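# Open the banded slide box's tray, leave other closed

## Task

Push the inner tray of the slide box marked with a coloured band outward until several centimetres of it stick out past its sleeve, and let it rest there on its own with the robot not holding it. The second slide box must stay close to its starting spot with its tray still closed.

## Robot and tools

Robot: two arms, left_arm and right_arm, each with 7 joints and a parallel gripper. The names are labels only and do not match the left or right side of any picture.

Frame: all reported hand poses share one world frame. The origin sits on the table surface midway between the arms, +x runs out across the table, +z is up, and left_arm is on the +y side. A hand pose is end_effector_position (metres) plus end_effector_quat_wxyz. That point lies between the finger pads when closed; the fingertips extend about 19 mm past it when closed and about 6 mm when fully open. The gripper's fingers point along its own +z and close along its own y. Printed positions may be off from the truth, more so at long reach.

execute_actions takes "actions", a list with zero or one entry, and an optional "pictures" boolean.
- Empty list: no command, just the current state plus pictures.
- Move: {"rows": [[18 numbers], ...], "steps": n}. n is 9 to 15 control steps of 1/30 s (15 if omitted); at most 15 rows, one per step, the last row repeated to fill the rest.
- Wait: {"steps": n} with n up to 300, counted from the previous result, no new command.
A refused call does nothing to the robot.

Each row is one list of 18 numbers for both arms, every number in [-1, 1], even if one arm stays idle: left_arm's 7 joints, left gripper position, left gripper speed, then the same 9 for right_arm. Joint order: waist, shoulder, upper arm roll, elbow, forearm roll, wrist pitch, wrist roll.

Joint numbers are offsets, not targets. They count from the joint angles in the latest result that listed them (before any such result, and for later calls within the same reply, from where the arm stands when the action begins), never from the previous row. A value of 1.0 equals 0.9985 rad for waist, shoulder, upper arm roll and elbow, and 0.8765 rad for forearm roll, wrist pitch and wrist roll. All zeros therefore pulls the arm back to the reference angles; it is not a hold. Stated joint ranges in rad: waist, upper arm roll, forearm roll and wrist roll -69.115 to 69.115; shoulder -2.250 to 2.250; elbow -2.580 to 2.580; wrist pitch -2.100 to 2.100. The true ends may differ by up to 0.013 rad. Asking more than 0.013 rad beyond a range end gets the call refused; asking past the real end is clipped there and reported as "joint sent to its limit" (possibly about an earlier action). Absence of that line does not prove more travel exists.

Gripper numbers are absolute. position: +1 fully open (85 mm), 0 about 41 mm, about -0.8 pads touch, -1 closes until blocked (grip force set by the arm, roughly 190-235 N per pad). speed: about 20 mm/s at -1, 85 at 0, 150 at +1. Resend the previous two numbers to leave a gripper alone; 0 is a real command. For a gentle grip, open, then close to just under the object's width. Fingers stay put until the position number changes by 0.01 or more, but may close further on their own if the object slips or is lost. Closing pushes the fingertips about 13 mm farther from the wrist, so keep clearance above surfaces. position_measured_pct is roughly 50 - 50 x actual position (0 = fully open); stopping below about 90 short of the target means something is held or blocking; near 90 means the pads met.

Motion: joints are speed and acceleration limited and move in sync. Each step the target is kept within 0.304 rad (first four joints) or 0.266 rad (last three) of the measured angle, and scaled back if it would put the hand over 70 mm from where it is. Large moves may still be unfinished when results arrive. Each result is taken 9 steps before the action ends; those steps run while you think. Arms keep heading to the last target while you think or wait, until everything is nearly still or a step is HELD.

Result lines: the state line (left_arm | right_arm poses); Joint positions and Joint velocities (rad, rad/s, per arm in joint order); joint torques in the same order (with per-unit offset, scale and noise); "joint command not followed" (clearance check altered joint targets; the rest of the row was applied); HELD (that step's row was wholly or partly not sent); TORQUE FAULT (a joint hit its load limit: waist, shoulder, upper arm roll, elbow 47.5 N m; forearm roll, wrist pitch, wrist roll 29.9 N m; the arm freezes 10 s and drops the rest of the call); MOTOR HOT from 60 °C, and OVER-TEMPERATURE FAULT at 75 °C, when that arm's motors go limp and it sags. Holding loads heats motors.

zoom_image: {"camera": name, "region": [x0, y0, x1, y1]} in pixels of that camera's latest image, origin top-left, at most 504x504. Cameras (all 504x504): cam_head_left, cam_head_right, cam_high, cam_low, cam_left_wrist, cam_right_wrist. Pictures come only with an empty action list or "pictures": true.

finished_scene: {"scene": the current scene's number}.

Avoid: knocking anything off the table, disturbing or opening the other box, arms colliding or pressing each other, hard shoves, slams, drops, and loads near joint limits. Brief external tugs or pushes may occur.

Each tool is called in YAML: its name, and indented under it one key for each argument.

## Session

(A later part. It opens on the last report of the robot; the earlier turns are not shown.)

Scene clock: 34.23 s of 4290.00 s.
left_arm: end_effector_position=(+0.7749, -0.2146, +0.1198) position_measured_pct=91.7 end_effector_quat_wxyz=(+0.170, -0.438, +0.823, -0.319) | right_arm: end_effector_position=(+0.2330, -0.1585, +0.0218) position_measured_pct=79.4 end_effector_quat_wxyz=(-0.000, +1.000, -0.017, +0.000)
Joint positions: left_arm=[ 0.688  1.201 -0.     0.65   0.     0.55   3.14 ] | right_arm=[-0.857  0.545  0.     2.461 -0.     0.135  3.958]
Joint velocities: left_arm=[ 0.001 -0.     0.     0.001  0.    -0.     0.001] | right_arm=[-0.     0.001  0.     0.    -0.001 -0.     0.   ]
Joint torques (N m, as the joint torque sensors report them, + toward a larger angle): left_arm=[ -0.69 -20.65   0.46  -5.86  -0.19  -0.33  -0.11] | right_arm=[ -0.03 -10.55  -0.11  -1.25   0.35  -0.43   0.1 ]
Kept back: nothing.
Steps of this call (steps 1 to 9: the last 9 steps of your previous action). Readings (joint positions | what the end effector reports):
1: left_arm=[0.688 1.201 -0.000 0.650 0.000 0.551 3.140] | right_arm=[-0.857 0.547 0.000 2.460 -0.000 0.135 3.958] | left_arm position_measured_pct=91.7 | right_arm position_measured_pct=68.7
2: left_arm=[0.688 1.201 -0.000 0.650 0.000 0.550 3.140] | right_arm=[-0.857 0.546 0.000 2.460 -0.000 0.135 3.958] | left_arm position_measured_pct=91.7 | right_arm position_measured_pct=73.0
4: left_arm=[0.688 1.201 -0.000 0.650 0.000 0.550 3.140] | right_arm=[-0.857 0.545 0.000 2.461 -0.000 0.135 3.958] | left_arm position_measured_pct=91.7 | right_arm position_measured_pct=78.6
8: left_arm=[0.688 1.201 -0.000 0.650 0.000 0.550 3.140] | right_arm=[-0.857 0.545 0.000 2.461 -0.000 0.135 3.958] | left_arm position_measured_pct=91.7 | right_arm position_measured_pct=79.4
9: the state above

execute_actions:
  actions: []

Scene clock: 35.07 s of 4290.00 s.
left_arm: end_effector_position=(+0.7749, -0.2146, +0.1198) position_measured_pct=91.7 end_effector_quat_wxyz=(+0.170, -0.438, +0.823, -0.319) | right_arm: end_effector_position=(+0.2330, -0.1585, +0.0218) position_measured_pct=79.4 end_effector_quat_wxyz=(-0.000, +1.000, -0.017, +0.000)
Joint positions: left_arm=[ 0.688  1.201 -0.     0.65   0.     0.55   3.14 ] | right_arm=[-0.857  0.545  0.     2.461 -0.     0.135  3.958]
Joint velocities: left_arm=[ 0.001  0.001 -0.001 -0.    -0.001 -0.    -0.001] | right_arm=[-0.     0.    -0.    -0.     0.001 -0.     0.   ]
Joint torques (N m, as the joint torque sensors report them, + toward a larger angle): left_arm=[ -0.74 -20.24   0.2   -5.68  -0.31  -0.12   0.05] | right_arm=[ -0.28 -10.6   -0.3   -1.37   0.36  -0.37   0.1 ]
Kept back: nothing.
Steps of this call (steps 1 to 15: the robot went on to your last target; steps 16 to 25: nothing new was sent). Readings (joint positions | what the end effector reports):
1: left_arm=[0.688 1.201 -0.000 0.650 0.000 0.550 3.140] | right_arm=[-0.857 0.545 0.000 2.461 -0.000 0.135 3.958] | left_arm position_measured_pct=91.7 | right_arm position_measured_pct=79.4
2: left_arm=[0.688 1.201 -0.000 0.650 0.000 0.550 3.140] | right_arm=[-0.857 0.545 0.000 2.461 -0.000 0.135 3.958] | left_arm position_measured_pct=91.7 | right_arm position_measured_pct=79.4
4: left_arm=[0.688 1.201 -0.000 0.650 0.000 0.550 3.140] | right_arm=[-0.857 0.545 0.000 2.461 -0.000 0.135 3.958] | left_arm position_measured_pct=91.7 | right_arm position_measured_pct=79.4
8: left_arm=[0.688 1.201 -0.000 0.650 0.000 0.550 3.140] | right_arm=[-0.857 0.545 0.000 2.461 -0.000 0.135 3.958] | left_arm position_measured_pct=91.7 | right_arm position_measured_pct=79.4
25: the state above
All arms were judged still, so your last target was given up. Only a new action makes them travel on or press farther. Fingers that are still opening or closing keep moving.
camera_calibration (this result's frames):
cam_left_wrist: T_world_to_cam=[[-0.71734, 0.31221, -0.622855, 0.684748], [0.478649, 0.87045, -0.11494, -0.108924], [0.506279, -0.38058, -0.773848, -0.227439], [0, 0, 0, 1]] pos_world=[0.658481, -0.205531, 0.237976]
cam_right_wrist: T_world_to_cam=[[-0.0816505, -0.996012, -0.035972, -0.124954], [-0.992001, 0.0847018, -0.0935887, 0.321895], [0.0962623, 0.0280427, -0.994961, 0.149333], [0, 0, 0, 1]] pos_world=[0.294743, -0.155909, 0.174212]

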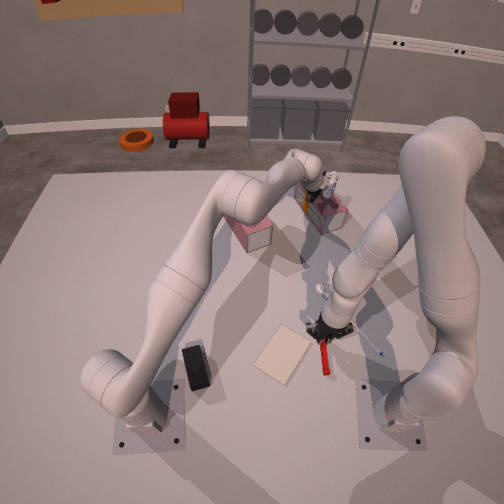

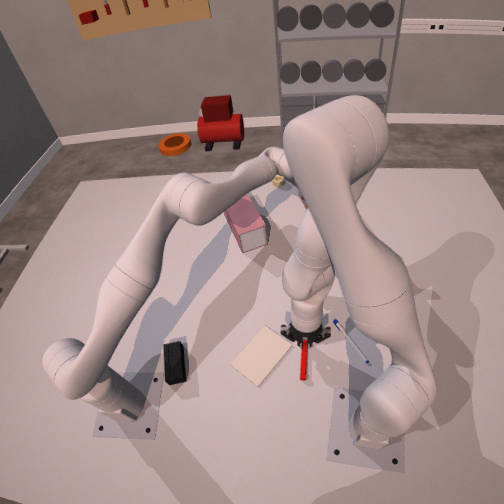

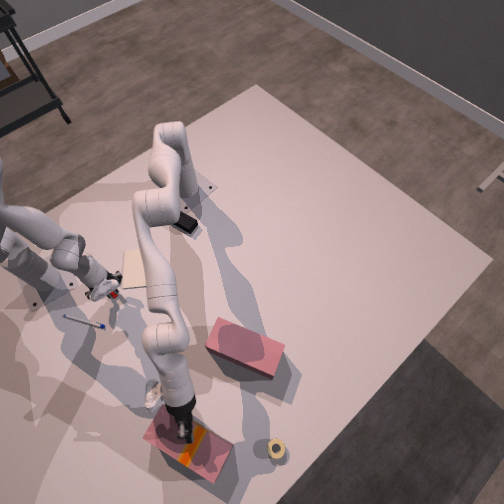

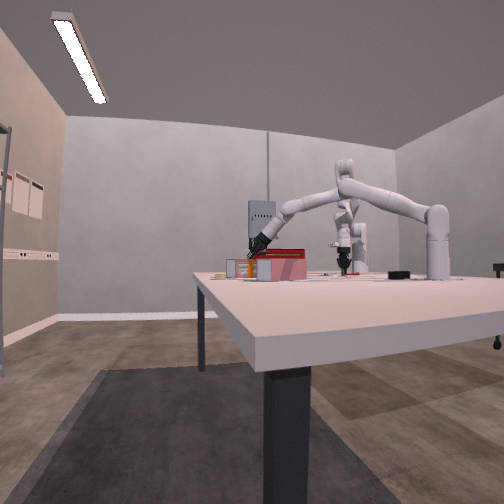

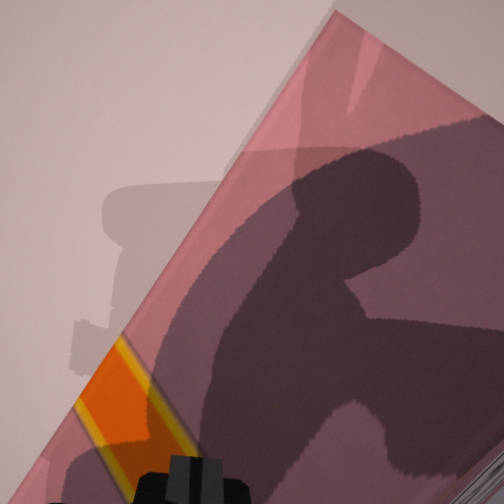

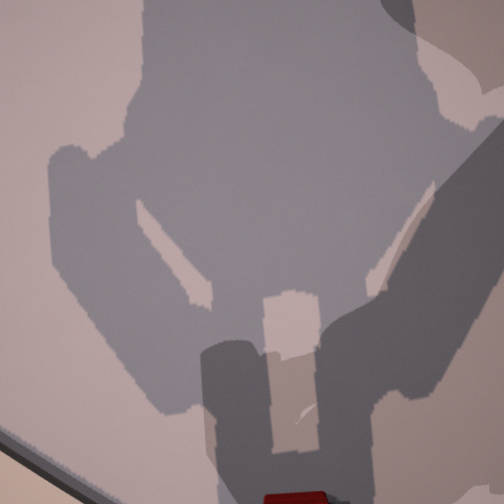

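execute_actions:
  actions:
    - {"rows": [[0,0.012,0,0,0,0,0,-1,1, 0,-0.270,0,-0.079,0,0.399,0,-1,0.6],[0,0.012,0,0,0,0,0,-1,1, 0,-0.270,0,-0.079,0,0.399,0,-1,0.6],[0,0.012,0,0,0,0,0,-1,1, 0,-0.270,0,-0.079,0,0.399,0,-1,0.6],[0,0.012,0,0,0,0,0,-1,1, 0,-0.270,0,-0.079,0,0.399,0,-1,0.6],[0,0.012,0,0,0,0,0,-1,1, 0,-0.270,0,-0.079,0,0.399,0,-1,0.6],[0,0.012,0,0,0,0,0,-1,1, 0,-0.270,0,-0.079,0,0.399,0,-1,0.6],[0,0.012,0,0,0,0,0,-1,1, 0,-0.270,0,-0.079,0,0.399,0,-1,0.6],[0,0.012,0,0,0,0,0,-1,1, 0,-0.270,0,-0.079,0,0.399,0,-1,0.6],[0,0.012,0,0,0,0,0,-1,1, 0,-0.270,0,-0.079,0,0.399,0,-1,0.6],[0,0.012,0,0,0,0,0,-1,1, 0.08,-0.21,0,-0.20,0,0.47,-0.28,-1,0.6],[0,0.012,0,0,0,0,0,-1,1, 0.169,-0.147,0,-0.327,0,0.540,-0.584,-1,0.6]], "steps": 15}

Scene clock: 39.90 s of 4290.00 s.
left_arm: end_effector_position=(+0.7760, -0.2154, +0.1201) position_measured_pct=91.7 end_effector_quat_wxyz=(+0.171, -0.438, +0.822, -0.321) | right_arm: end_effector_position=(+0.2421, -0.1504, +0.0471) position_measured_pct=79.4 end_effector_quat_wxyz=(-0.011, +1.000, -0.017, +0.012)
Joint positions: left_arm=[ 0.688  1.204 -0.     0.646  0.     0.548  3.14 ] | right_arm=[-0.857  0.455  0.     2.436 -0.     0.217  3.958]
Joint velocities: left_arm=[-0.     0.003 -0.    -0.005 -0.001 -0.002 -0.   ] | right_arm=[ 0.001 -0.925 -0.    -0.267 -0.     0.933 -0.   ]
Joint torques (N m, as the joint torque sensors report them, + toward a larger angle): left_arm=[ -0.34 -23.06   0.37  -7.1   -0.2   -0.6    0.03] | right_arm=[ -0.07 -14.21  -0.18  -2.2    0.38  -0.23   0.07]
Steps of this call (steps 1 to 90: nothing new was sent; then 1.63 s passed at rest; steps 91 to 96: the first 6 steps of this action). Readings (joint positions | what the end effector reports):
91: left_arm=[0.688 1.201 -0.000 0.650 0.000 0.550 3.140] | right_arm=[-0.857 0.544 0.000 2.460 -0.000 0.136 3.958] | left_arm position_measured_pct=91.7 | right_arm position_measured_pct=79.4
92: left_arm=[0.688 1.203 -0.000 0.647 0.000 0.549 3.140] | right_arm=[-0.857 0.537 0.000 2.459 -0.000 0.141 3.958] | left_arm position_measured_pct=91.7 | right_arm position_measured_pct=79.4
94: left_arm=[0.688 1.204 -0.000 0.647 0.000 0.548 3.140] | right_arm=[-0.857 0.507 0.000 2.451 -0.000 0.167 3.958] | left_arm position_measured_pct=91.7 | right_arm position_measured_pct=79.4
96: the state above

execute_actions:
  actions:
    - {"rows": [[0,0.008,0,0.004,0,0.002,0,-1,1, 0.284,0.028,0,-0.470,0,0.543,-0.981,-1,0.6]], "steps": 15}

Scene clock: 40.47 s of 4290.00 s.
left_arm: end_effector_position=(+0.7761, -0.2155, +0.1202) position_measured_pct=91.7 end_effector_quat_wxyz=(+0.171, -0.438, +0.822, -0.321) | right_arm: end_effector_position=(+0.3515, -0.1543, +0.1073) position_measured_pct=79.4 end_effector_quat_wxyz=(-0.005, +0.947, -0.322, +0.005)
Joint positions: left_arm=[0.688 1.204 0.    0.646 0.    0.547 3.14 ] | right_arm=[-0.65   0.42   0.001  2.072  0.     0.636  3.544]
Joint velocities: left_arm=[-0.001 -0.     0.    -0.     0.    -0.    -0.   ] | right_arm=[ 0.43   0.343  0.009 -0.704  0.001  0.355 -1.215]
Joint torques (N m, as the joint torque sensors report them, + toward a larger angle): left_arm=[ -0.72 -23.91   0.16  -7.14  -0.27  -0.76   0.05] | right_arm=[ -1.17 -14.04  -0.81  -3.47   0.56   0.75   0.33]
Steps of this call (steps 1 to 9: the last 9 steps of your previous action; steps 10 to 11: the robot went on to your last target; steps 12 to 17: the first 6 steps of this action). Readings (joint positions | what the end effector reports):
12: left_arm=[0.688 1.203 -0.000 0.646 0.000 0.548 3.140] | right_arm=[-0.751 0.334 0.000 2.217 -0.000 0.553 3.741] | left_arm position_measured_pct=91.7 | right_arm position_measured_pct=79.4
13: left_arm=[0.688 1.204 -0.000 0.646 0.000 0.547 3.140] | right_arm=[-0.732 0.352 -0.001 2.193 -0.000 0.570 3.701] | left_arm position_measured_pct=91.7 | right_arm position_measured_pct=79.4
15: left_arm=[0.688 1.204 0.000 0.646 0.000 0.547 3.140] | right_arm=[-0.685 0.393 -0.001 2.129 -0.000 0.607 3.625] | left_arm position_measured_pct=91.7 | right_arm position_measured_pct=79.4
17: the state above

execute_actions:
  actions:
    - {"rows": [[0,0.006,0,0.004,0,0.003,0,-1,1, 0.212,0.162,0,-0.304,0,0.178,-0.975,-1,0.6]], "steps": 15}

Scene clock: 40.97 s of 4290.00 s.
left_arm: end_effector_position=(+0.7759, -0.2153, +0.1203) position_measured_pct=91.7 end_effector_quat_wxyz=(+0.171, -0.438, +0.822, -0.320) | right_arm: end_effector_position=(+0.4224, -0.1812, +0.1028) position_measured_pct=79.4 end_effector_quat_wxyz=(+0.002, +0.766, -0.643, -0.001)
Joint positions: left_arm=[0.688 1.203 0.    0.647 0.    0.548 3.14 ] | right_arm=[-0.51   0.531 -0.     1.877 -0.     0.738  2.942]
Joint velocities: left_arm=[-0.001  0.     0.    -0.001  0.    -0.001 -0.   ] | right_arm=[ 0.412  0.288  0.043 -0.678  0.017  0.32  -1.216]
Joint torques (N m, as the joint torque sensors report them, + toward a larger angle): left_arm=[ -0.54 -25.01   0.25  -7.72  -0.43  -0.67   0.19] | right_arm=[ -2.01 -17.84  -0.95  -5.81  -0.14   0.09   0.5 ]
Steps of this call (steps 1 to 9: the last 9 steps of your previous action; steps 10 to 15: the first 6 steps of this action). Readings (joint positions | what the end effector reports):
10: left_arm=[0.688 1.203 0.000 0.647 0.000 0.547 3.140] | right_arm=[-0.579 0.479 0.000 1.972 -0.000 0.690 3.141] | left_arm position_measured_pct=91.7 | right_arm position_measured_pct=79.4
11: left_arm=[0.688 1.203 0.000 0.647 0.000 0.548 3.140] | right_arm=[-0.571 0.485 -0.001 1.963 -0.000 0.696 3.103] | left_arm position_measured_pct=91.7 | right_arm position_measured_pct=79.4
13: left_arm=[0.688 1.203 0.000 0.647 0.000 0.548 3.140] | right_arm=[-0.544 0.506 -0.002 1.927 -0.001 0.714 3.023] | left_arm position_measured_pct=91.7 | right_arm position_measured_pct=79.4
15: the state above

execute_actions:
  actions:
    - {"rows": [[0,0.007,0,0.003,0,0.002,0,-1,1, 0.267,0.195,0,-0.397,0,0.225,-0.966,-1,0.6]], "steps": 15}

Scene clock: 41.47 s of 4290.00 s.
left_arm: end_effector_position=(+0.7759, -0.2154, +0.1203) position_measured_pct=91.7 end_effector_quat_wxyz=(+0.171, -0.438, +0.822, -0.320) | right_arm: end_effector_position=(+0.4897, -0.2207, +0.1019) position_measured_pct=79.4 end_effector_quat_wxyz=(-0.002, -0.599, +0.801, +0.002)
Joint positions: left_arm=[ 0.688  1.203  0.     0.647 -0.     0.548  3.14 ] | right_arm=[-0.379  0.627 -0.002  1.685 -0.001  0.833  2.613]
Joint velocities: left_arm=[-0.001 -0.001 -0.001  0.     0.    -0.     0.001] | right_arm=[ 0.634  0.474 -0.008 -0.918 -0.004  0.452 -0.876]
Joint torques (N m, as the joint torque sensors report them, + toward a larger angle): left_arm=[ -0.68 -24.68   0.22  -7.95  -0.27  -0.92   0.2 ] | right_arm=[  2.45 -17.98   1.99  -7.1    0.88  -0.69   0.3 ]
Steps of this call (steps 1 to 9: the last 9 steps of your previous action; steps 10 to 15: the first 6 steps of this action). Readings (joint positions | what the end effector reports):
10: left_arm=[0.688 1.203 0.000 0.647 0.000 0.548 3.140] | right_arm=[-0.440 0.580 0.001 1.768 0.000 0.792 2.688] | left_arm position_measured_pct=91.7 | right_arm position_measured_pct=79.4
11: left_arm=[0.688 1.203 0.000 0.647 -0.000 0.548 3.140] | right_arm=[-0.435 0.585 -0.000 1.762 -0.000 0.795 2.684] | left_arm position_measured_pct=91.7 | right_arm position_measured_pct=79.4
13: left_arm=[0.688 1.203 0.000 0.647 -0.000 0.548 3.140] | right_arm=[-0.414 0.601 -0.001 1.735 -0.001 0.809 2.659] | left_arm position_measured_pct=91.7 | right_arm position_measured_pct=79.4
15: the state above

execute_actions:
  actions:
    - {"rows": [[0,0.007,0,0.003,0,0.002,0,-1,1, 0.197,0.143,0.002,-0.293,0.001,0.168,-0.801,-1,0.6]], "steps": 15}

Scene clock: 41.97 s of 4290.00 s.
left_arm: end_effector_position=(+0.7760, -0.2154, +0.1203) position_measured_pct=91.7 end_effector_quat_wxyz=(+0.171, -0.438, +0.822, -0.321) | right_arm: end_effector_position=(+0.5652, -0.2980, +0.1007) position_measured_pct=79.4 end_effector_quat_wxyz=(-0.001, -0.254, +0.967, +0.000)
Joint positions: left_arm=[ 0.688  1.203  0.     0.646 -0.     0.548  3.14 ] | right_arm=[-0.208  0.751 -0.     1.43   0.     0.961  2.014]
Joint velocities: left_arm=[-0.001 -0.001 -0.    -0.001 -0.     0.    -0.   ] | right_arm=[ 0.309  0.222  0.005 -0.448  0.001  0.23  -1.217]
Joint torques (N m, as the joint torque sensors report them, + toward a larger angle): left_arm=[ -0.83 -24.83   0.54  -8.29  -0.27  -0.99  -0.11] | right_arm=[  0.05 -21.4   -0.26  -7.24   0.26   0.29   0.15]
Steps of this call (steps 1 to 9: the last 9 steps of your previous action; steps 10 to 15: the first 6 steps of this action). Readings (joint positions | what the end effector reports):
10: left_arm=[0.688 1.203 0.000 0.647 -0.000 0.548 3.140] | right_arm=[-0.260 0.713 0.000 1.504 -0.000 0.924 2.217] | left_arm position_measured_pct=91.7 | right_arm position_measured_pct=79.4
11: left_arm=[0.688 1.203 0.000 0.646 -0.000 0.548 3.140] | right_arm=[-0.251 0.720 -0.001 1.492 -0.001 0.930 2.176] | left_arm position_measured_pct=91.7 | right_arm position_measured_pct=79.4
13: left_arm=[0.688 1.203 0.000 0.646 -0.000 0.548 3.140] | right_arm=[-0.229 0.737 -0.001 1.460 -0.000 0.946 2.095] | left_arm position_measured_pct=91.7 | right_arm position_measured_pct=79.4
15: the state above

execute_actions:
  actions:
    - {"rows": [[0,0.007,0,0.004,0,0.002,0,-1,1, 0.026,0.081,0,-0.003,0,-0.089,-0.118,-1,0.6]], "steps": 15}

execute_actions:
  actions:
    - {"steps": 12}
  pictures: true

Scene clock: 42.63 s of 4290.00 s.
left_arm: end_effector_position=(+0.7759, -0.2154, +0.1202) position_measured_pct=91.7 end_effector_quat_wxyz=(+0.171, -0.438, +0.822, -0.321) | right_arm: end_effector_position=(+0.5741, -0.3118, +0.0606) position_measured_pct=79.4 end_effector_quat_wxyz=(-0.001, -0.191, +0.982, +0.000)
Joint positions: left_arm=[ 0.688  1.203  0.     0.647 -0.     0.548  3.14 ] | right_arm=[-0.182  0.827 -0.     1.424  0.     0.893  1.91 ]
Joint velocities: left_arm=[ 0.002 -0.    -0.001  0.    -0.     0.    -0.   ] | right_arm=[-0.001  0.16  -0.004  0.135 -0.001 -0.325 -0.001]
Joint torques (N m, as the joint torque sensors report them, + toward a larger angle): left_arm=[ -0.43 -24.46   0.57  -7.75  -0.26  -0.63   0.05] | right_arm=[ -0.21 -30.09   0.21  -8.69   0.36  -0.09   0.06]
Steps of this call (steps 1 to 9: the last 9 steps of your previous action; steps 10 to 14: the robot went on to your last target; steps 15 to 20: the first 6 steps of this action). Readings (joint positions | what the end effector reports):
15: left_arm=[0.688 1.203 0.000 0.647 -0.000 0.548 3.140] | right_arm=[-0.182 0.771 0.000 1.393 0.000 0.979 1.911] | left_arm position_measured_pct=91.7 | right_arm position_measured_pct=79.4
16: left_arm=[0.688 1.203 0.000 0.647 -0.000 0.548 3.140] | right_arm=[-0.182 0.777 0.000 1.395 0.000 0.971 1.911] | left_arm position_measured_pct=91.7 | right_arm position_measured_pct=79.4
18: left_arm=[0.688 1.203 0.000 0.647 -0.000 0.548 3.140] | right_arm=[-0.182 0.805 0.000 1.409 0.000 0.930 1.910] | left_arm position_measured_pct=91.7 | right_arm position_measured_pct=79.4
20: the state above

Scene clock: 43.03 s of 4290.00 s.
left_arm: end_effector_position=(+0.7759, -0.2154, +0.1202) position_measured_pct=91.7 end_effector_quat_wxyz=(+0.171, -0.438, +0.822, -0.321) | right_arm: end_effector_position=(+0.5745, -0.3118, +0.0571) position_measured_pct=79.4 end_effector_quat_wxyz=(-0.000, -0.191, +0.982, +0.000)
Joint positions: left_arm=[ 0.688  1.203  0.     0.647 -0.     0.548  3.14 ] | right_arm=[-0.182  0.832 -0.     1.427  0.     0.883  1.91 ]
Joint velocities: left_arm=[-0.    -0.    -0.     0.    -0.     0.001 -0.001] | right_arm=[-0.001  0.002 -0.    -0.     0.     0.001  0.   ]
Joint torques (N m, as the joint torque sensors report them, + toward a larger angle): left_arm=[ -0.5  -24.93   0.56  -7.72  -0.4   -0.7    0.13] | right_arm=[ -0.24 -22.54  -0.05  -6.71   0.31  -0.06   0.07]
Kept back: nothing.
Steps of this call (steps 1 to 9: the last 9 steps of your previous action; steps 10 to 12: the robot went on to your last target). Readings (joint positions | what the end effector reports):
1: left_arm=[0.688 1.203 0.000 0.647 -0.000 0.548 3.140] | right_arm=[-0.182 0.830 -0.000 1.427 0.000 0.886 1.910] | left_arm position_measured_pct=91.7 | right_arm position_measured_pct=79.4
2: left_arm=[0.688 1.203 0.000 0.647 -0.000 0.548 3.140] | right_arm=[-0.182 0.830 -0.000 1.427 0.000 0.884 1.910] | left_arm position_measured_pct=91.7 | right_arm position_measured_pct=79.4
4: left_arm=[0.688 1.203 0.000 0.647 -0.000 0.548 3.140] | right_arm=[-0.182 0.831 -0.000 1.427 0.000 0.883 1.910] | left_arm position_measured_pct=91.7 | right_arm position_measured_pct=79.4
8: left_arm=[0.688 1.203 0.000 0.647 -0.000 0.548 3.140] | right_arm=[-0.182 0.832 -0.000 1.427 0.000 0.883 1.910] | left_arm position_measured_pct=91.7 | right_arm position_measured_pct=79.4
12: the state above
camera_calibration (this result's frames):
cam_left_wrist: T_world_to_cam=[[-0.715401, 0.310848, -0.62576, 0.684583], [0.479083, 0.870142, -0.115467, -0.109054], [0.508607, -0.382396, -0.771422, -0.23041], [0, 0, 0, 1]] pos_world=[0.659186, -0.206016, 0.238049]
cam_right_wrist: T_world_to_cam=[[-0.330636, 0.943099, -0.0352782, 0.499157], [0.940606, 0.326249, -0.0939252, -0.358012], [-0.0770713, -0.064238, -0.994954, 0.226623], [0, 0, 0, 1]] pos_world=[0.519254, -0.339395, 0.209462]

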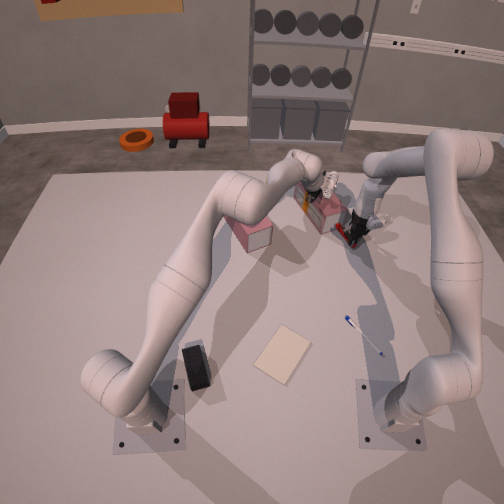

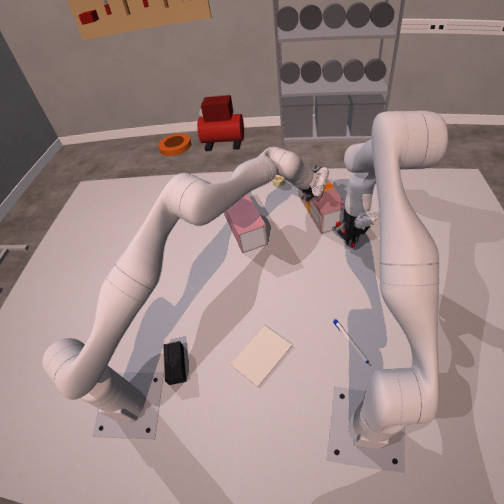

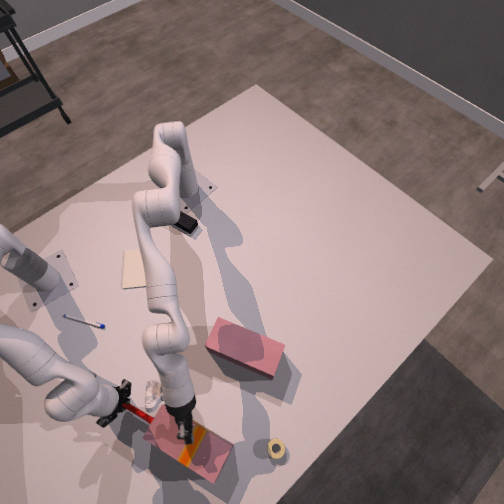

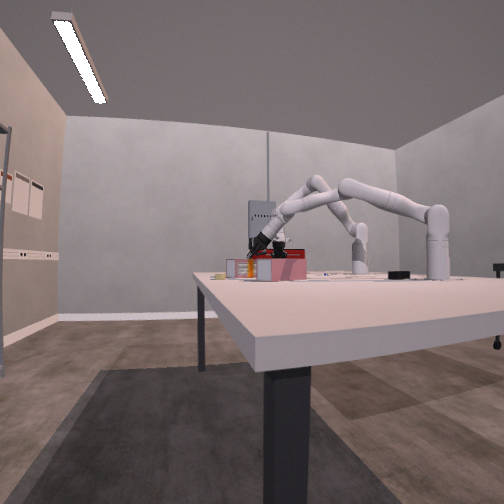

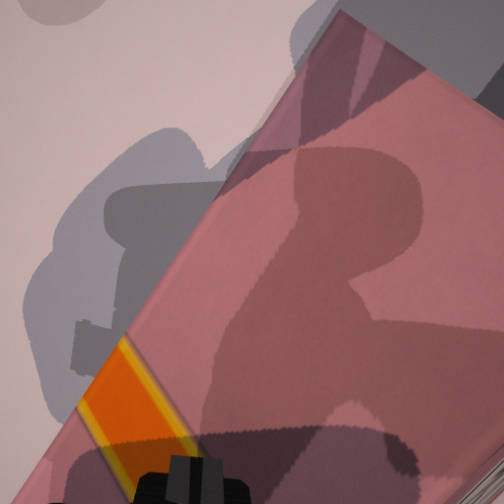

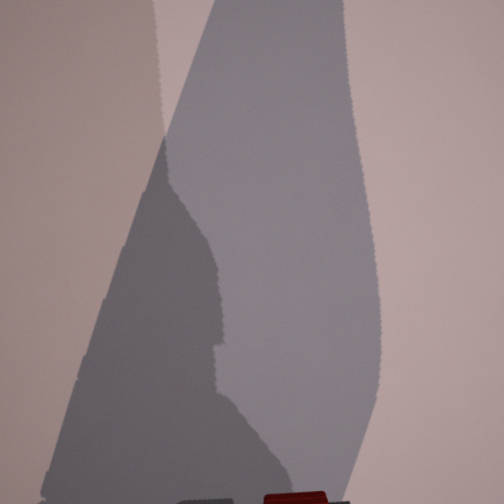

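zoom_image:
  camera: "cam_high"
  region: [80, 360, 260, 500]

zoom_image:
  camera: "cam_head_left"
  region: [280, 160, 420, 270]

Region (80, 360, 260, 500) of cam_high's 504x504 image, scaled by 2.800, with more detail than that image has.

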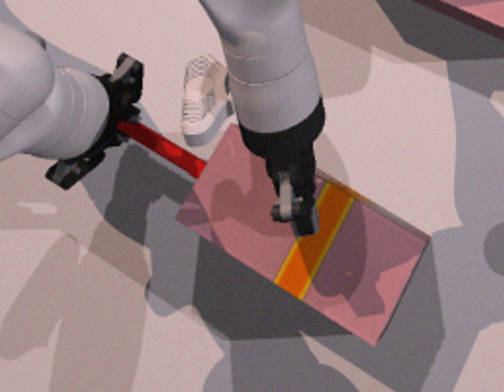

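Region (280, 160, 420, 270) of cam_head_left's 504x504 image, scaled by 3.600, with more detail than that image has; it fills the top 396 rows of this view, and the rest is white.

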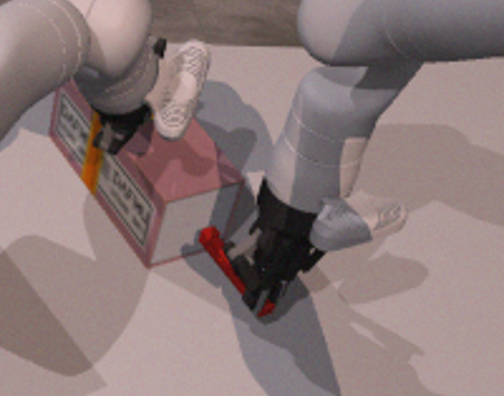

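execute_actions:
  actions:
    - {"rows": [ [0,0.022,0,0,0,0,0,-1,1, -0.002,0.006,0,-0.015,0,0.009,-0.002,-1,0.6], [0,0.022,0,0,0,0,0,-1,1, -0.004,0.013,0,-0.030,0,0.019,-0.004,-1,0.6], [0,0.022,0,0,0,0,0,-1,1, -0.006,0.019,0,-0.044,0,0.028,-0.007,-1,0.6], [0,0.022,0,0,0,0,0,-1,1, -0.008,0.026,0,-0.059,0,0.038,-0.009,-1,0.6], [0,0.022,0,0,0,0,0,-1,1, -0.010,0.031,0,-0.071,0,0.046,-0.011,-1,0.6], [0,0.022,0,0,0,0,0,-1,1, -0.011,0.036,0,-0.082,0,0.053,-0.013,-1,0.6], [0,0.022,0,0,0,0,0,-1,1, -0.013,0.040,0,-0.092,0,0.059,-0.014,-1,0.6], [0,0.022,0,0,0,0,0,-1,1, -0.014,0.044,0,-0.101,0,0.064,-0.015,-1,0.6], [0,0.022,0,0,0,0,0,-1,1, -0.015,0.047,0,-0.108,0,0.069,-0.016,-1,0.6], [0,0.022,0,0,0,0,0,-1,1, -0.016,0.050,0,-0.114,0,0.073,-0.017,-1,0.6], [0,0.022,0,0,0,0,0,-1,1, -0.016,0.052,0,-0.119,0,0.076,-0.018,-1,0.6], [0,0.022,0,0,0,0,0,-1,1, -0.017,0.0535,0,-0.123,0,0.0786,-0.019,-1,0.6]], "steps": 15}

execute_actions:
  actions:
    - {"steps": 12}
  pictures: true

Scene clock: 45.63 s of 4290.00 s.
left_arm: end_effector_position=(+0.7780, -0.2169, +0.1195) position_measured_pct=91.7 end_effector_quat_wxyz=(+0.173, -0.438, +0.821, -0.323) | right_arm: end_effector_position=(+0.5870, -0.3069, +0.0563) position_measured_pct=79.4 end_effector_quat_wxyz=(-0.001, -0.191, +0.982, +0.000)
Joint positions: left_arm=[ 0.688  1.21   0.     0.639 -0.     0.543  3.14 ] | right_arm=[-0.19   0.858  0.     1.372  0.     0.915  1.903]
Joint velocities: left_arm=[-0.001 -0.001 -0.001 -0.003  0.     0.004 -0.   ] | right_arm=[-0.047  0.153  0.004 -0.354  0.014  0.274 -0.06 ]
Joint torques (N m, as the joint torque sensors report them, + toward a larger angle): left_arm=[ -0.53 -18.46   0.32  -4.29  -0.41   0.7   -0.04] | right_arm=[  0.03 -22.55  -0.67  -7.22  -0.1   -0.65   0.34]
Steps of this call (steps 1 to 15: the robot went on to your last target; steps 16 to 72: nothing new was sent; steps 73 to 78: the first 6 steps of this action). Readings (joint positions | what the end effector reports):
73: left_arm=[0.688 1.205 0.000 0.646 -0.000 0.547 3.140] | right_arm=[-0.182 0.833 0.000 1.426 0.000 0.884 1.910] | left_arm position_measured_pct=91.7 | right_arm position_measured_pct=79.4
74: left_arm=[0.688 1.208 0.000 0.643 -0.000 0.545 3.140] | right_arm=[-0.183 0.836 0.000 1.420 0.000 0.887 1.910] | left_arm position_measured_pct=91.7 | right_arm position_measured_pct=79.4
76: left_arm=[0.688 1.209 0.000 0.639 -0.000 0.543 3.140] | right_arm=[-0.186 0.847 0.000 1.398 0.000 0.899 1.907] | left_arm position_measured_pct=91.7 | right_arm position_measured_pct=79.4
78: the state above

Scene clock: 46.03 s of 4290.00 s.
left_arm: end_effector_position=(+0.7781, -0.2169, +0.1195) position_measured_pct=91.7 end_effector_quat_wxyz=(+0.173, -0.438, +0.821, -0.323) | right_arm: end_effector_position=(+0.5997, -0.3028, +0.0562) position_measured_pct=79.4 end_effector_quat_wxyz=(-0.004, -0.190, +0.982, -0.000)
Joint positions: left_arm=[ 0.688  1.21   0.     0.639 -0.     0.543  3.14 ] | right_arm=[-0.197  0.886  0.001  1.308  0.001  0.956  1.894]
Joint velocities: left_arm=[ 0.002  0.     0.    -0.     0.     0.001 -0.001] | right_arm=[-0.     0.005  0.001 -0.004  0.     0.002  0.   ]
Joint torques (N m, as the joint torque sensors report them, + toward a larger angle): left_arm=[ -0.37 -18.12   0.52  -4.41  -0.1    0.69  -0.01] | right_arm=[ -1.57 -24.42  -0.9   -9.05  -0.16  -1.77   0.18]
Kept back: nothing.
Steps of this call (steps 1 to 9: the last 9 steps of your previous action; steps 10 to 12: the robot went on to your last target). Readings (joint positions | what the end effector reports):
1: left_arm=[0.688 1.210 0.000 0.639 -0.000 0.543 3.140] | right_arm=[-0.191 0.863 0.001 1.360 0.001 0.924 1.901] | left_arm position_measured_pct=91.7 | right_arm position_measured_pct=79.4
2: left_arm=[0.688 1.210 0.000 0.639 -0.000 0.543 3.140] | right_arm=[-0.192 0.868 0.001 1.350 0.001 0.931 1.899] | left_arm position_measured_pct=91.7 | right_arm position_measured_pct=79.4
4: left_arm=[0.688 1.210 0.000 0.639 -0.000 0.543 3.140] | right_arm=[-0.195 0.876 0.001 1.330 0.001 0.943 1.897] | left_arm position_measured_pct=91.7 | right_arm position_measured_pct=79.4
8: left_arm=[0.688 1.210 0.000 0.639 -0.000 0.543 3.140] | right_arm=[-0.197 0.885 0.001 1.309 0.001 0.955 1.894] | left_arm position_measured_pct=91.7 | right_arm position_measured_pct=79.4
12: the state above
camera_calibration (this result's frames):
cam_left_wrist: T_world_to_cam=[[-0.712077, 0.308554, -0.630667, 0.683567], [0.479729, 0.869694, -0.116158, -0.109391], [0.512646, -0.385263, -0.767311, -0.236916], [0, 0, 0, 1]] pos_world=[0.660685, -0.207055, 0.236608]
cam_right_wrist: T_world_to_cam=[[-0.329186, 0.943609, -0.035196, 0.498252], [0.940528, 0.324342, -0.101039, -0.384812], [-0.0839259, -0.0663635, -0.99426, 0.231715], [0, 0, 0, 1]] pos_world=[0.545391, -0.329966, 0.209041]

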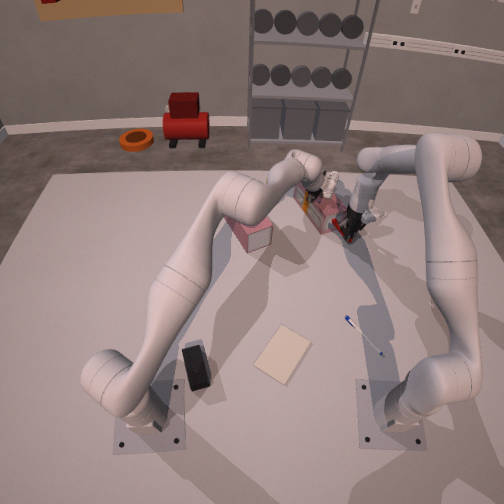

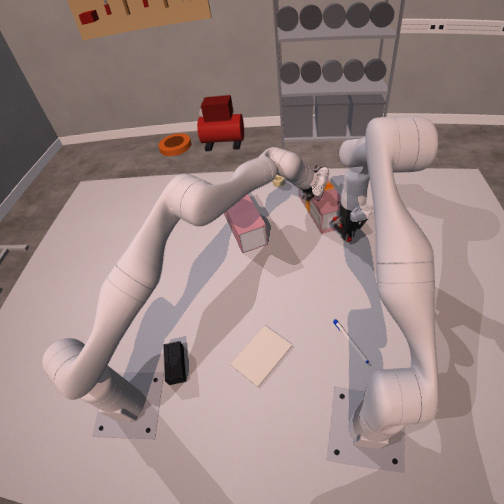

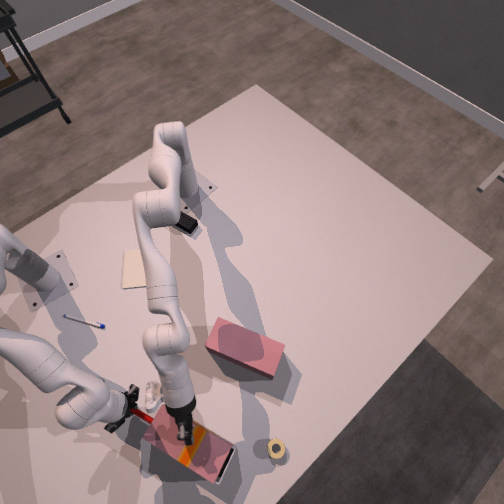

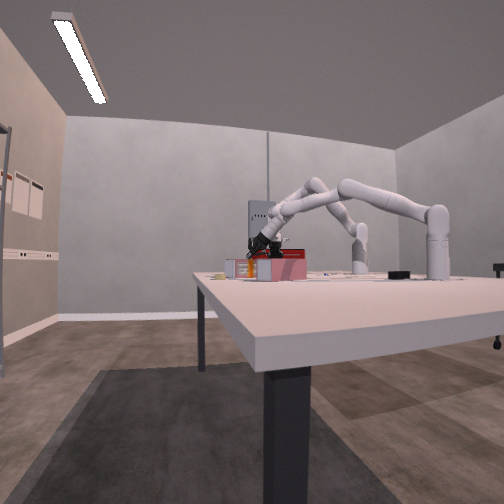

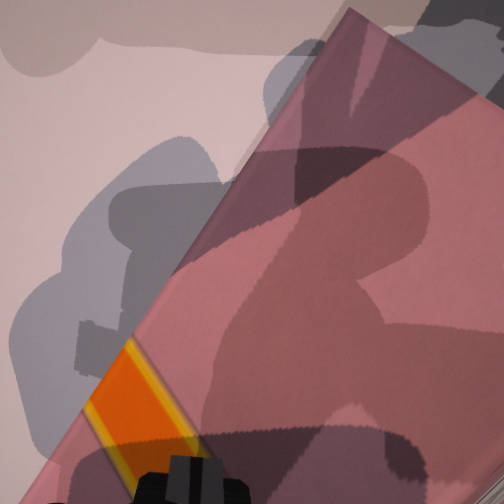

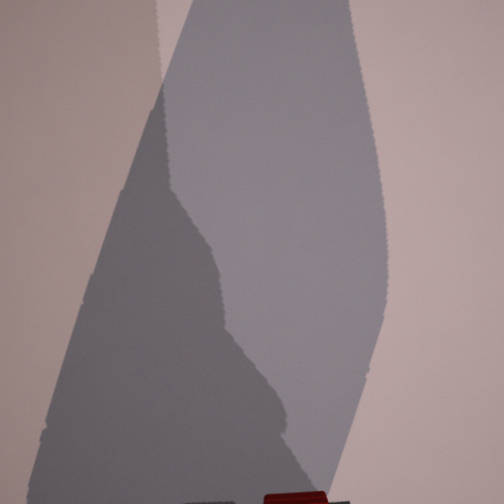

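zoom_image:
  camera: "cam_high"
  region: [100, 380, 260, 500]

Region (100, 380, 260, 500) of cam_high's 504x504 image, scaled by 3.150, with more detail than that image has; it fills the top 378 rows of this view, and the rest is white.

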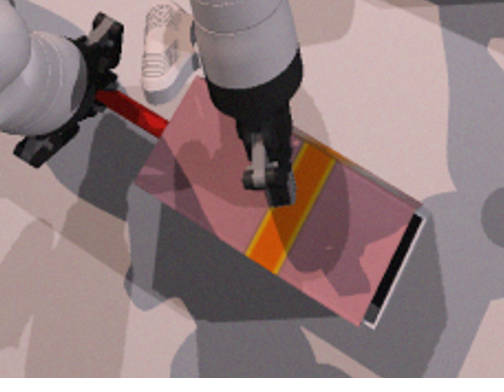

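execute_actions:
  actions:
    - {"rows": [ [0,0.019,0,0.008,0,0.006,0,-1,1, -0.002,0.004,0,-0.013,0,0.001,-0.001,-1,0.6], [0,0.019,0,0.008,0,0.006,0,-1,1, -0.003,0.008,0,-0.022,0,0.007,-0.002,-1,0.6], [0,0.019,0,0.008,0,0.006,0,-1,1, -0.004,0.012,0,-0.031,0,0.013,-0.004,-1,0.6], [0,0.019,0,0.008,0,0.006,0,-1,1, -0.005,0.016,0,-0.040,0,0.018,-0.005,-1,0.6], [0,0.019,0,0.008,0,0.006,0,-1,1, -0.006,0.020,0,-0.049,0,0.024,-0.006,-1,0.6], [0,0.019,0,0.008,0,0.006,0,-1,1, -0.007,0.024,0,-0.058,0,0.030,-0.007,-1,0.6], [0,0.019,0,0.008,0,0.006,0,-1,1, -0.008,0.027,0,-0.067,0,0.035,-0.008,-1,0.6], [0,0.019,0,0.008,0,0.006,0,-1,1, -0.010,0.031,0,-0.076,0,0.041,-0.010,-1,0.6], [0,0.019,0,0.008,0,0.006,0,-1,1, -0.011,0.035,0,-0.085,0,0.047,-0.011,-1,0.6], [0,0.019,0,0.008,0,0.006,0,-1,1, -0.012,0.039,0,-0.094,0,0.053,-0.012,-1,0.6], [0,0.019,0,0.008,0,0.006,0,-1,1, -0.013,0.043,0,-0.103,0,0.058,-0.013,-1,0.6], [0,0.019,0,0.008,0,0.006,0,-1,1, -0.014,0.047,0,-0.112,0,0.064,-0.014,-1,0.6], [0,0.019,0,0.008,0,0.006,0,-1,1, -0.015,0.051,0,-0.121,0,0.070,-0.016,-1,0.6], [0,0.019,0,0.008,0,0.006,0,-1,1, -0.016,0.055,0,-0.130,0,0.075,-0.017,-1,0.6], [0,0.019,0,0.008,0,0.006,0,-1,1, -0.0175,0.059,0,-0.1385,0,0.081,-0.018,-1,0.6]], "steps": 15}

Scene clock: 48.03 s of 4290.00 s.
left_arm: end_effector_position=(+0.7785, -0.2169, +0.1192) position_measured_pct=91.7 end_effector_quat_wxyz=(+0.173, -0.438, +0.821, -0.324) | right_arm: end_effector_position=(+0.6080, -0.3004, +0.0555) position_measured_pct=79.4 end_effector_quat_wxyz=(-0.004, -0.190, +0.982, -0.001)
Joint positions: left_arm=[ 0.687  1.211  0.001  0.637 -0.     0.542  3.14 ] | right_arm=[-0.202  0.904  0.002  1.269  0.002  0.977  1.889]
Joint velocities: left_arm=[ 0.     0.     0.    -0.    -0.     0.001 -0.001] | right_arm=[-0.032  0.109 -0.001 -0.263  0.     0.145 -0.029]
Joint torques (N m, as the joint torque sensors report them, + toward a larger angle): left_arm=[ -0.35 -16.29   0.55  -3.15  -0.1    1.15  -0.11] | right_arm=[ -1.1  -23.53  -0.66  -9.96   0.04  -1.99  -0.07]
Steps of this call (steps 1 to 30: the robot went on to your last target; steps 31 to 54: nothing new was sent; steps 55 to 60: the first 6 steps of this action). Readings (joint positions | what the end effector reports):
55: left_arm=[0.688 1.211 0.000 0.639 -0.000 0.543 3.140] | right_arm=[-0.197 0.887 0.001 1.306 0.001 0.956 1.894] | left_arm position_measured_pct=91.7 | right_arm position_measured_pct=79.4
56: left_arm=[0.688 1.211 0.001 0.638 -0.000 0.542 3.140] | right_arm=[-0.198 0.890 0.002 1.301 0.001 0.959 1.893] | left_arm position_measured_pct=91.7 | right_arm position_measured_pct=79.4
58: left_arm=[0.687 1.211 0.001 0.638 -0.000 0.542 3.140] | right_arm=[-0.200 0.897 0.002 1.286 0.002 0.968 1.891] | left_arm position_measured_pct=91.7 | right_arm position_measured_pct=79.4
60: the state above

execute_actions:
  actions:
    - {"rows": [ [0,0.018,0,0.010,0,0.007,0,-1,1, -0.013,0.045,0,-0.109,0,0.064,-0.013,-1,0.6], [0,0.018,0,0.010,0,0.007,0,-1,1, -0.014,0.050,0,-0.119,0,0.070,-0.014,-1,0.6], [0,0.018,0,0.010,0,0.007,0,-1,1, -0.015,0.054,0,-0.129,0,0.076,-0.015,-1,0.6], [0,0.018,0,0.010,0,0.007,0,-1,1, -0.016,0.059,0,-0.140,0,0.083,-0.016,-1,0.6], [0,0.018,0,0.010,0,0.007,0,-1,1, -0.017,0.063,0,-0.150,0,0.089,-0.018,-1,0.6], [0,0.018,0,0.010,0,0.007,0,-1,1, -0.018,0.067,0,-0.160,0,0.096,-0.019,-1,0.6], [0,0.018,0,0.010,0,0.007,0,-1,1, -0.019,0.072,0,-0.170,0,0.102,-0.020,-1,0.6], [0,0.018,0,0.010,0,0.007,0,-1,1, -0.020,0.076,0,-0.180,0,0.108,-0.021,-1,0.6], [0,0.018,0,0.010,0,0.007,0,-1,1, -0.021,0.081,0,-0.190,0,0.115,-0.022,-1,0.6], [0,0.018,0,0.010,0,0.007,0,-1,1, -0.022,0.085,0,-0.200,0,0.121,-0.023,-1,0.6], [0,0.018,0,0.010,0,0.007,0,-1,1, -0.023,0.090,0,-0.210,0,0.127,-0.024,-1,0.6], [0,0.018,0,0.010,0,0.007,0,-1,1, -0.024,0.094,0,-0.220,0,0.134,-0.025,-1,0.6], [0,0.018,0,0.010,0,0.007,0,-1,1, -0.025,0.098,0,-0.230,0,0.140,-0.026,-1,0.6], [0,0.018,0,0.010,0,0.007,0,-1,1, -0.026,0.103,0,-0.240,0,0.147,-0.027,-1,0.6], [0,0.018,0,0.010,0,0.007,0,-1,1, -0.027,0.107,0,-0.250,0,0.153,-0.028,-1,0.6]], "steps": 15}

Scene clock: 49.03 s of 4290.00 s.
left_arm: end_effector_position=(+0.7785, -0.2169, +0.1192) position_measured_pct=91.7 end_effector_quat_wxyz=(+0.173, -0.438, +0.821, -0.324) | right_arm: end_effector_position=(+0.6359, -0.2899, +0.0555) position_measured_pct=79.4 end_effector_quat_wxyz=(-0.004, -0.191, +0.982, -0.002)
Joint positions: left_arm=[ 0.687  1.211  0.001  0.638 -0.     0.542  3.14 ] | right_arm=[-0.217  0.965  0.003  1.131  0.002  1.054  1.875]
Joint velocities: left_arm=[ 0.    -0.     0.    -0.001 -0.    -0.     0.   ] | right_arm=[-0.029  0.113 -0.001 -0.294  0.     0.161 -0.036]
Joint torques (N m, as the joint torque sensors report them, + toward a larger angle): left_arm=[ -0.46 -16.16   0.28  -3.22  -0.48   1.53   0.02] | right_arm=[ -0.69 -25.46  -0.28 -10.38  -0.02  -2.07  -0.09]
Steps of this call (steps 1 to 9: the last 9 steps of your previous action; steps 10 to 24: the robot went on to your last target; steps 25 to 30: the first 6 steps of this action). Readings (joint positions | what the end effector reports):
25: left_arm=[0.687 1.211 0.001 0.638 -0.000 0.542 3.140] | right_arm=[-0.213 0.947 0.003 1.171 0.002 1.031 1.878] | left_arm position_measured_pct=91.7 | right_arm position_measured_pct=79.4
26: left_arm=[0.687 1.211 0.001 0.638 -0.000 0.542 3.140] | right_arm=[-0.213 0.950 0.003 1.166 0.002 1.035 1.878] | left_arm position_measured_pct=91.7 | right_arm position_measured_pct=79.4
28: left_arm=[0.687 1.211 0.001 0.638 -0.000 0.542 3.140] | right_arm=[-0.215 0.957 0.003 1.150 0.002 1.044 1.877] | left_arm position_measured_pct=91.7 | right_arm position_measured_pct=79.4
30: the state above

execute_actions:
  actions:
    - {"rows": [ [0,0.018,0,0.009,0,0.007,0,-1,1, -0.012,0.050,0,-0.121,0,0.071,-0.013,-1,0.6], [0,0.018,0,0.009,0,0.007,0,-1,1, -0.013,0.055,0,-0.131,0,0.078,-0.014,-1,0.6], [0,0.018,0,0.009,0,0.007,0,-1,1, -0.014,0.059,0,-0.141,0,0.084,-0.015,-1,0.6], [0,0.018,0,0.009,0,0.007,0,-1,1, -0.015,0.063,0,-0.151,0,0.090,-0.016,-1,0.6], [0,0.018,0,0.009,0,0.007,0,-1,1, -0.015,0.068,0,-0.161,0,0.096,-0.017,-1,0.6], [0,0.018,0,0.009,0,0.007,0,-1,1, -0.016,0.072,0,-0.170,0,0.102,-0.017,-1,0.6], [0,0.018,0,0.009,0,0.007,0,-1,1, -0.017,0.076,0,-0.180,0,0.109,-0.018,-1,0.6], [0,0.018,0,0.009,0,0.007,0,-1,1, -0.018,0.081,0,-0.190,0,0.115,-0.019,-1,0.6], [0,0.018,0,0.009,0,0.007,0,-1,1, -0.018,0.085,0,-0.200,0,0.121,-0.020,-1,0.6], [0,0.018,0,0.009,0,0.007,0,-1,1, -0.019,0.089,0,-0.2095,0,0.127,-0.021,-1,0.6]], "steps": 15}

execute_actions:
  actions:
    - {"steps": 12}
  pictures: true

Scene clock: 50.03 s of 4290.00 s.
left_arm: end_effector_position=(+0.7797, -0.2160, +0.1192) position_measured_pct=91.7 end_effector_quat_wxyz=(+0.174, -0.438, +0.821, -0.324) | right_arm: end_effector_position=(+0.6615, -0.2804, +0.0553) position_measured_pct=79.4 end_effector_quat_wxyz=(-0.006, -0.190, +0.982, -0.003)
Joint positions: left_arm=[ 0.686  1.212  0.     0.637 -0.001  0.54   3.14 ] | right_arm=[-0.23   1.031  0.004  0.983  0.004  1.14   1.861]
Joint velocities: left_arm=[-0.015  0.006 -0.01  -0.006 -0.004 -0.01  -0.001] | right_arm=[-0.014  0.124  0.002 -0.266  0.002  0.171 -0.018]
Joint torques (N m, as the joint torque sensors report them, + toward a larger angle): left_arm=[  1.51 -17.76   1.6   -2.62   0.04   2.08   0.24] | right_arm=[ -0.74 -26.43  -0.39 -11.44  -0.18  -3.79  -0.06]
Steps of this call (steps 1 to 9: the last 9 steps of your previous action; steps 10 to 24: the robot went on to your last target; steps 25 to 30: the first 6 steps of this action). Readings (joint positions | what the end effector reports):
25: left_arm=[0.687 1.211 0.001 0.638 -0.000 0.542 3.140] | right_arm=[-0.227 1.013 0.003 1.021 0.003 1.115 1.865] | left_arm position_measured_pct=91.7 | right_arm position_measured_pct=79.4
26: left_arm=[0.687 1.211 0.001 0.637 -0.000 0.542 3.140] | right_arm=[-0.227 1.016 0.004 1.016 0.003 1.119 1.864] | left_arm position_measured_pct=91.7 | right_arm position_measured_pct=79.4
28: left_arm=[0.687 1.211 0.001 0.637 -0.000 0.542 3.140] | right_arm=[-0.229 1.023 0.004 1.000 0.003 1.128 1.863] | left_arm position_measured_pct=91.7 | right_arm position_measured_pct=79.4
30: the state above

Scene clock: 50.43 s of 4290.00 s.
left_arm: end_effector_position=(+0.7803, -0.2152, +0.1192) position_measured_pct=91.7 end_effector_quat_wxyz=(+0.174, -0.438, +0.820, -0.324) | right_arm: end_effector_position=(+0.6626, -0.2801, +0.0550) position_measured_pct=79.4 end_effector_quat_wxyz=(-0.007, -0.190, +0.982, -0.003)
Joint positions: left_arm=[ 0.685  1.212 -0.     0.636 -0.001  0.54   3.14 ] | right_arm=[-0.23   1.035  0.004  0.974  0.004  1.146  1.861]
Joint velocities: left_arm=[-0.    -0.001  0.    -0.     0.001 -0.001  0.001] | right_arm=[ 0.     0.    -0.     0.     0.001  0.001  0.   ]
Joint torques (N m, as the joint torque sensors report them, + toward a larger angle): left_arm=[  0.98 -17.02   1.35  -2.3   -0.06   2.1    0.08] | right_arm=[ -0.23 -26.15   0.08  -8.08   0.3   -0.01   0.21]
Kept back: nothing.
Steps of this call (steps 1 to 9: the last 9 steps of your previous action; steps 10 to 12: the robot was to go on to your last target, HELD on every step). Readings (joint positions | what the end effector reports):
1: left_arm=[0.686 1.212 -0.000 0.637 -0.001 0.540 3.140] | right_arm=[-0.230 1.035 0.004 0.974 0.004 1.146 1.861] | left_arm position_measured_pct=91.7 | right_arm position_measured_pct=79.4
2: left_arm=[0.685 1.212 -0.000 0.637 -0.001 0.540 3.140] | right_arm=[-0.231 1.036 0.005 0.972 0.004 1.148 1.861] | left_arm position_measured_pct=91.7 | right_arm position_measured_pct=79.4 HELD
3: left_arm=[0.685 1.212 -0.000 0.636 -0.001 0.540 3.140] | right_arm=[-0.230 1.036 0.005 0.973 0.004 1.147 1.861] | left_arm position_measured_pct=91.7 | right_arm position_measured_pct=79.4 HELD
4: left_arm=[0.685 1.212 -0.000 0.636 -0.001 0.540 3.140] | right_arm=[-0.230 1.036 0.004 0.973 0.004 1.147 1.861] | left_arm position_measured_pct=91.7 | right_arm position_measured_pct=79.4 HELD
5: left_arm=[0.685 1.212 -0.000 0.636 -0.001 0.540 3.140] | right_arm=[-0.230 1.035 0.004 0.973 0.004 1.146 1.861] | left_arm position_measured_pct=91.7 | right_arm position_measured_pct=79.4 HELD
6: left_arm=[0.685 1.212 -0.000 0.636 -0.001 0.540 3.140] | right_arm=[-0.230 1.035 0.004 0.974 0.004 1.146 1.861] | left_arm position_measured_pct=91.7 | right_arm position_measured_pct=79.4 HELD
7: left_arm=[0.685 1.212 -0.000 0.636 -0.001 0.540 3.140] | right_arm=[-0.230 1.035 0.004 0.974 0.004 1.146 1.861] | left_arm position_measured_pct=91.7 | right_arm position_measured_pct=79.4 HELD
8: left_arm=[0.685 1.212 -0.000 0.636 -0.001 0.540 3.140] | right_arm=[-0.230 1.035 0.004 0.974 0.004 1.146 1.861] | left_arm position_measured_pct=91.7 | right_arm position_measured_pct=79.4 HELD
9: left_arm=[0.685 1.212 -0.000 0.636 -0.001 0.540 3.140] | right_arm=[-0.230 1.035 0.004 0.974 0.004 1.146 1.861] | left_arm position_measured_pct=91.7 | right_arm position_measured_pct=79.4 HELD
10: left_arm=[0.685 1.212 -0.000 0.636 -0.001 0.540 3.140] | right_arm=[-0.230 1.035 0.004 0.974 0.004 1.146 1.861] | left_arm position_measured_pct=91.7 | right_arm position_measured_pct=79.4 HELD
11: left_arm=[0.685 1.212 -0.000 0.636 -0.001 0.540 3.140] | right_arm=[-0.230 1.035 0.004 0.974 0.004 1.146 1.861] | left_arm position_measured_pct=91.7 | right_arm position_measured_pct=79.4 HELD
12: the state above HELD
A step was HELD (marked above), so your last target was given up. An arm can still carry out its HELD step.
joint command not followed: on one or more control steps a check withheld the commanded joint targets of the right arm, and it was not sent them on those steps. On the call's last step the targets were still withheld.
cause: the commanded joint targets would bring a part of the robot too close to another arm (a part of this arm just beyond joint 7 (wrist roll) and a part of the other arm just beyond its joint 7 (wrist roll)); next, command targets that bring no part of the robot closer to that arm.
camera_calibration (this result's frames):
cam_left_wrist: T_world_to_cam=[[-0.711058, 0.306533, -0.632799, 0.68357], [0.477933, 0.870807, -0.115214, -0.110394], [0.515729, -0.38436, -0.765696, -0.240041], [0, 0, 0, 1]] pos_world=[0.662614, -0.205667, 0.236045]
cam_right_wrist: T_world_to_cam=[[-0.329004, 0.943516, -0.0391757, 0.497546], [0.94014, 0.323359, -0.107594, -0.451075], [-0.0888485, -0.0722294, -0.993423, 0.238878], [0, 0, 0, 1]] pos_world=[0.608992, -0.306329, 0.208266]

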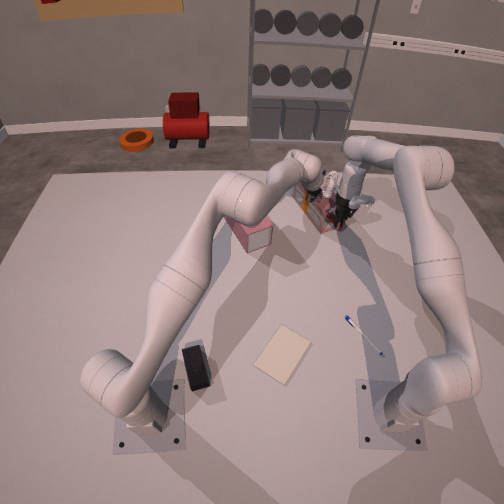

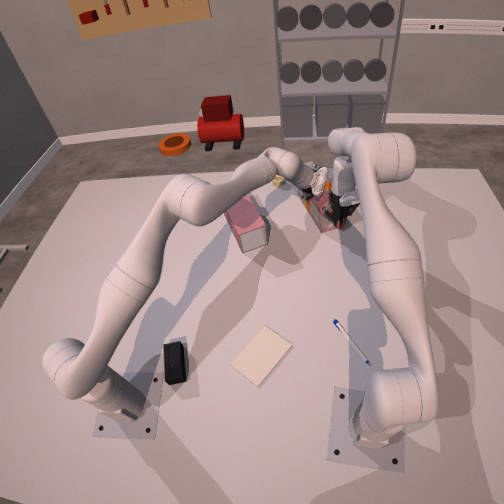

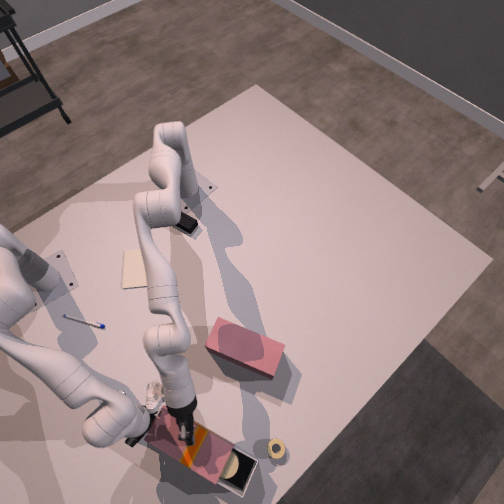

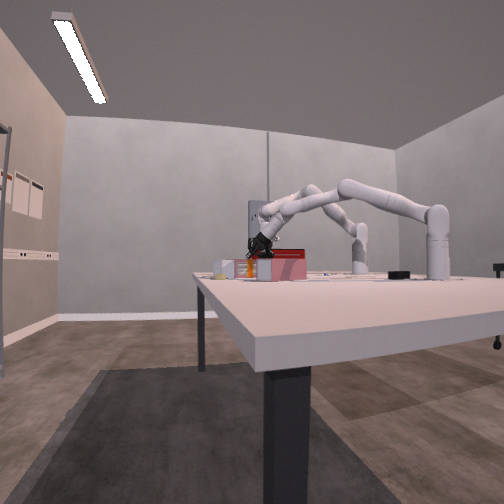

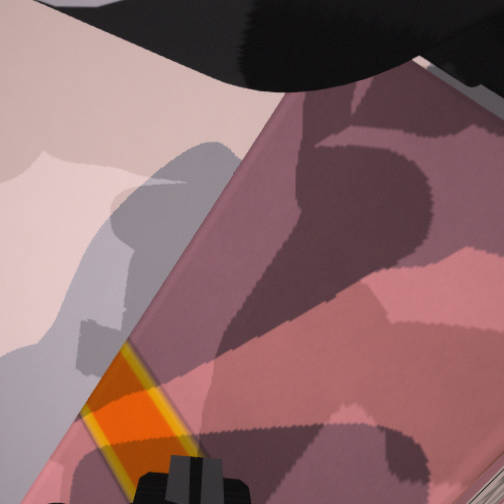

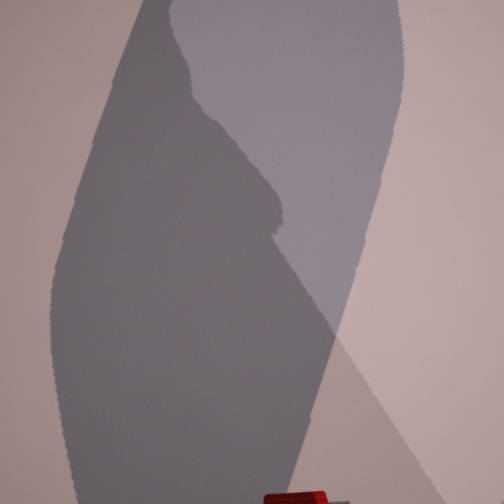

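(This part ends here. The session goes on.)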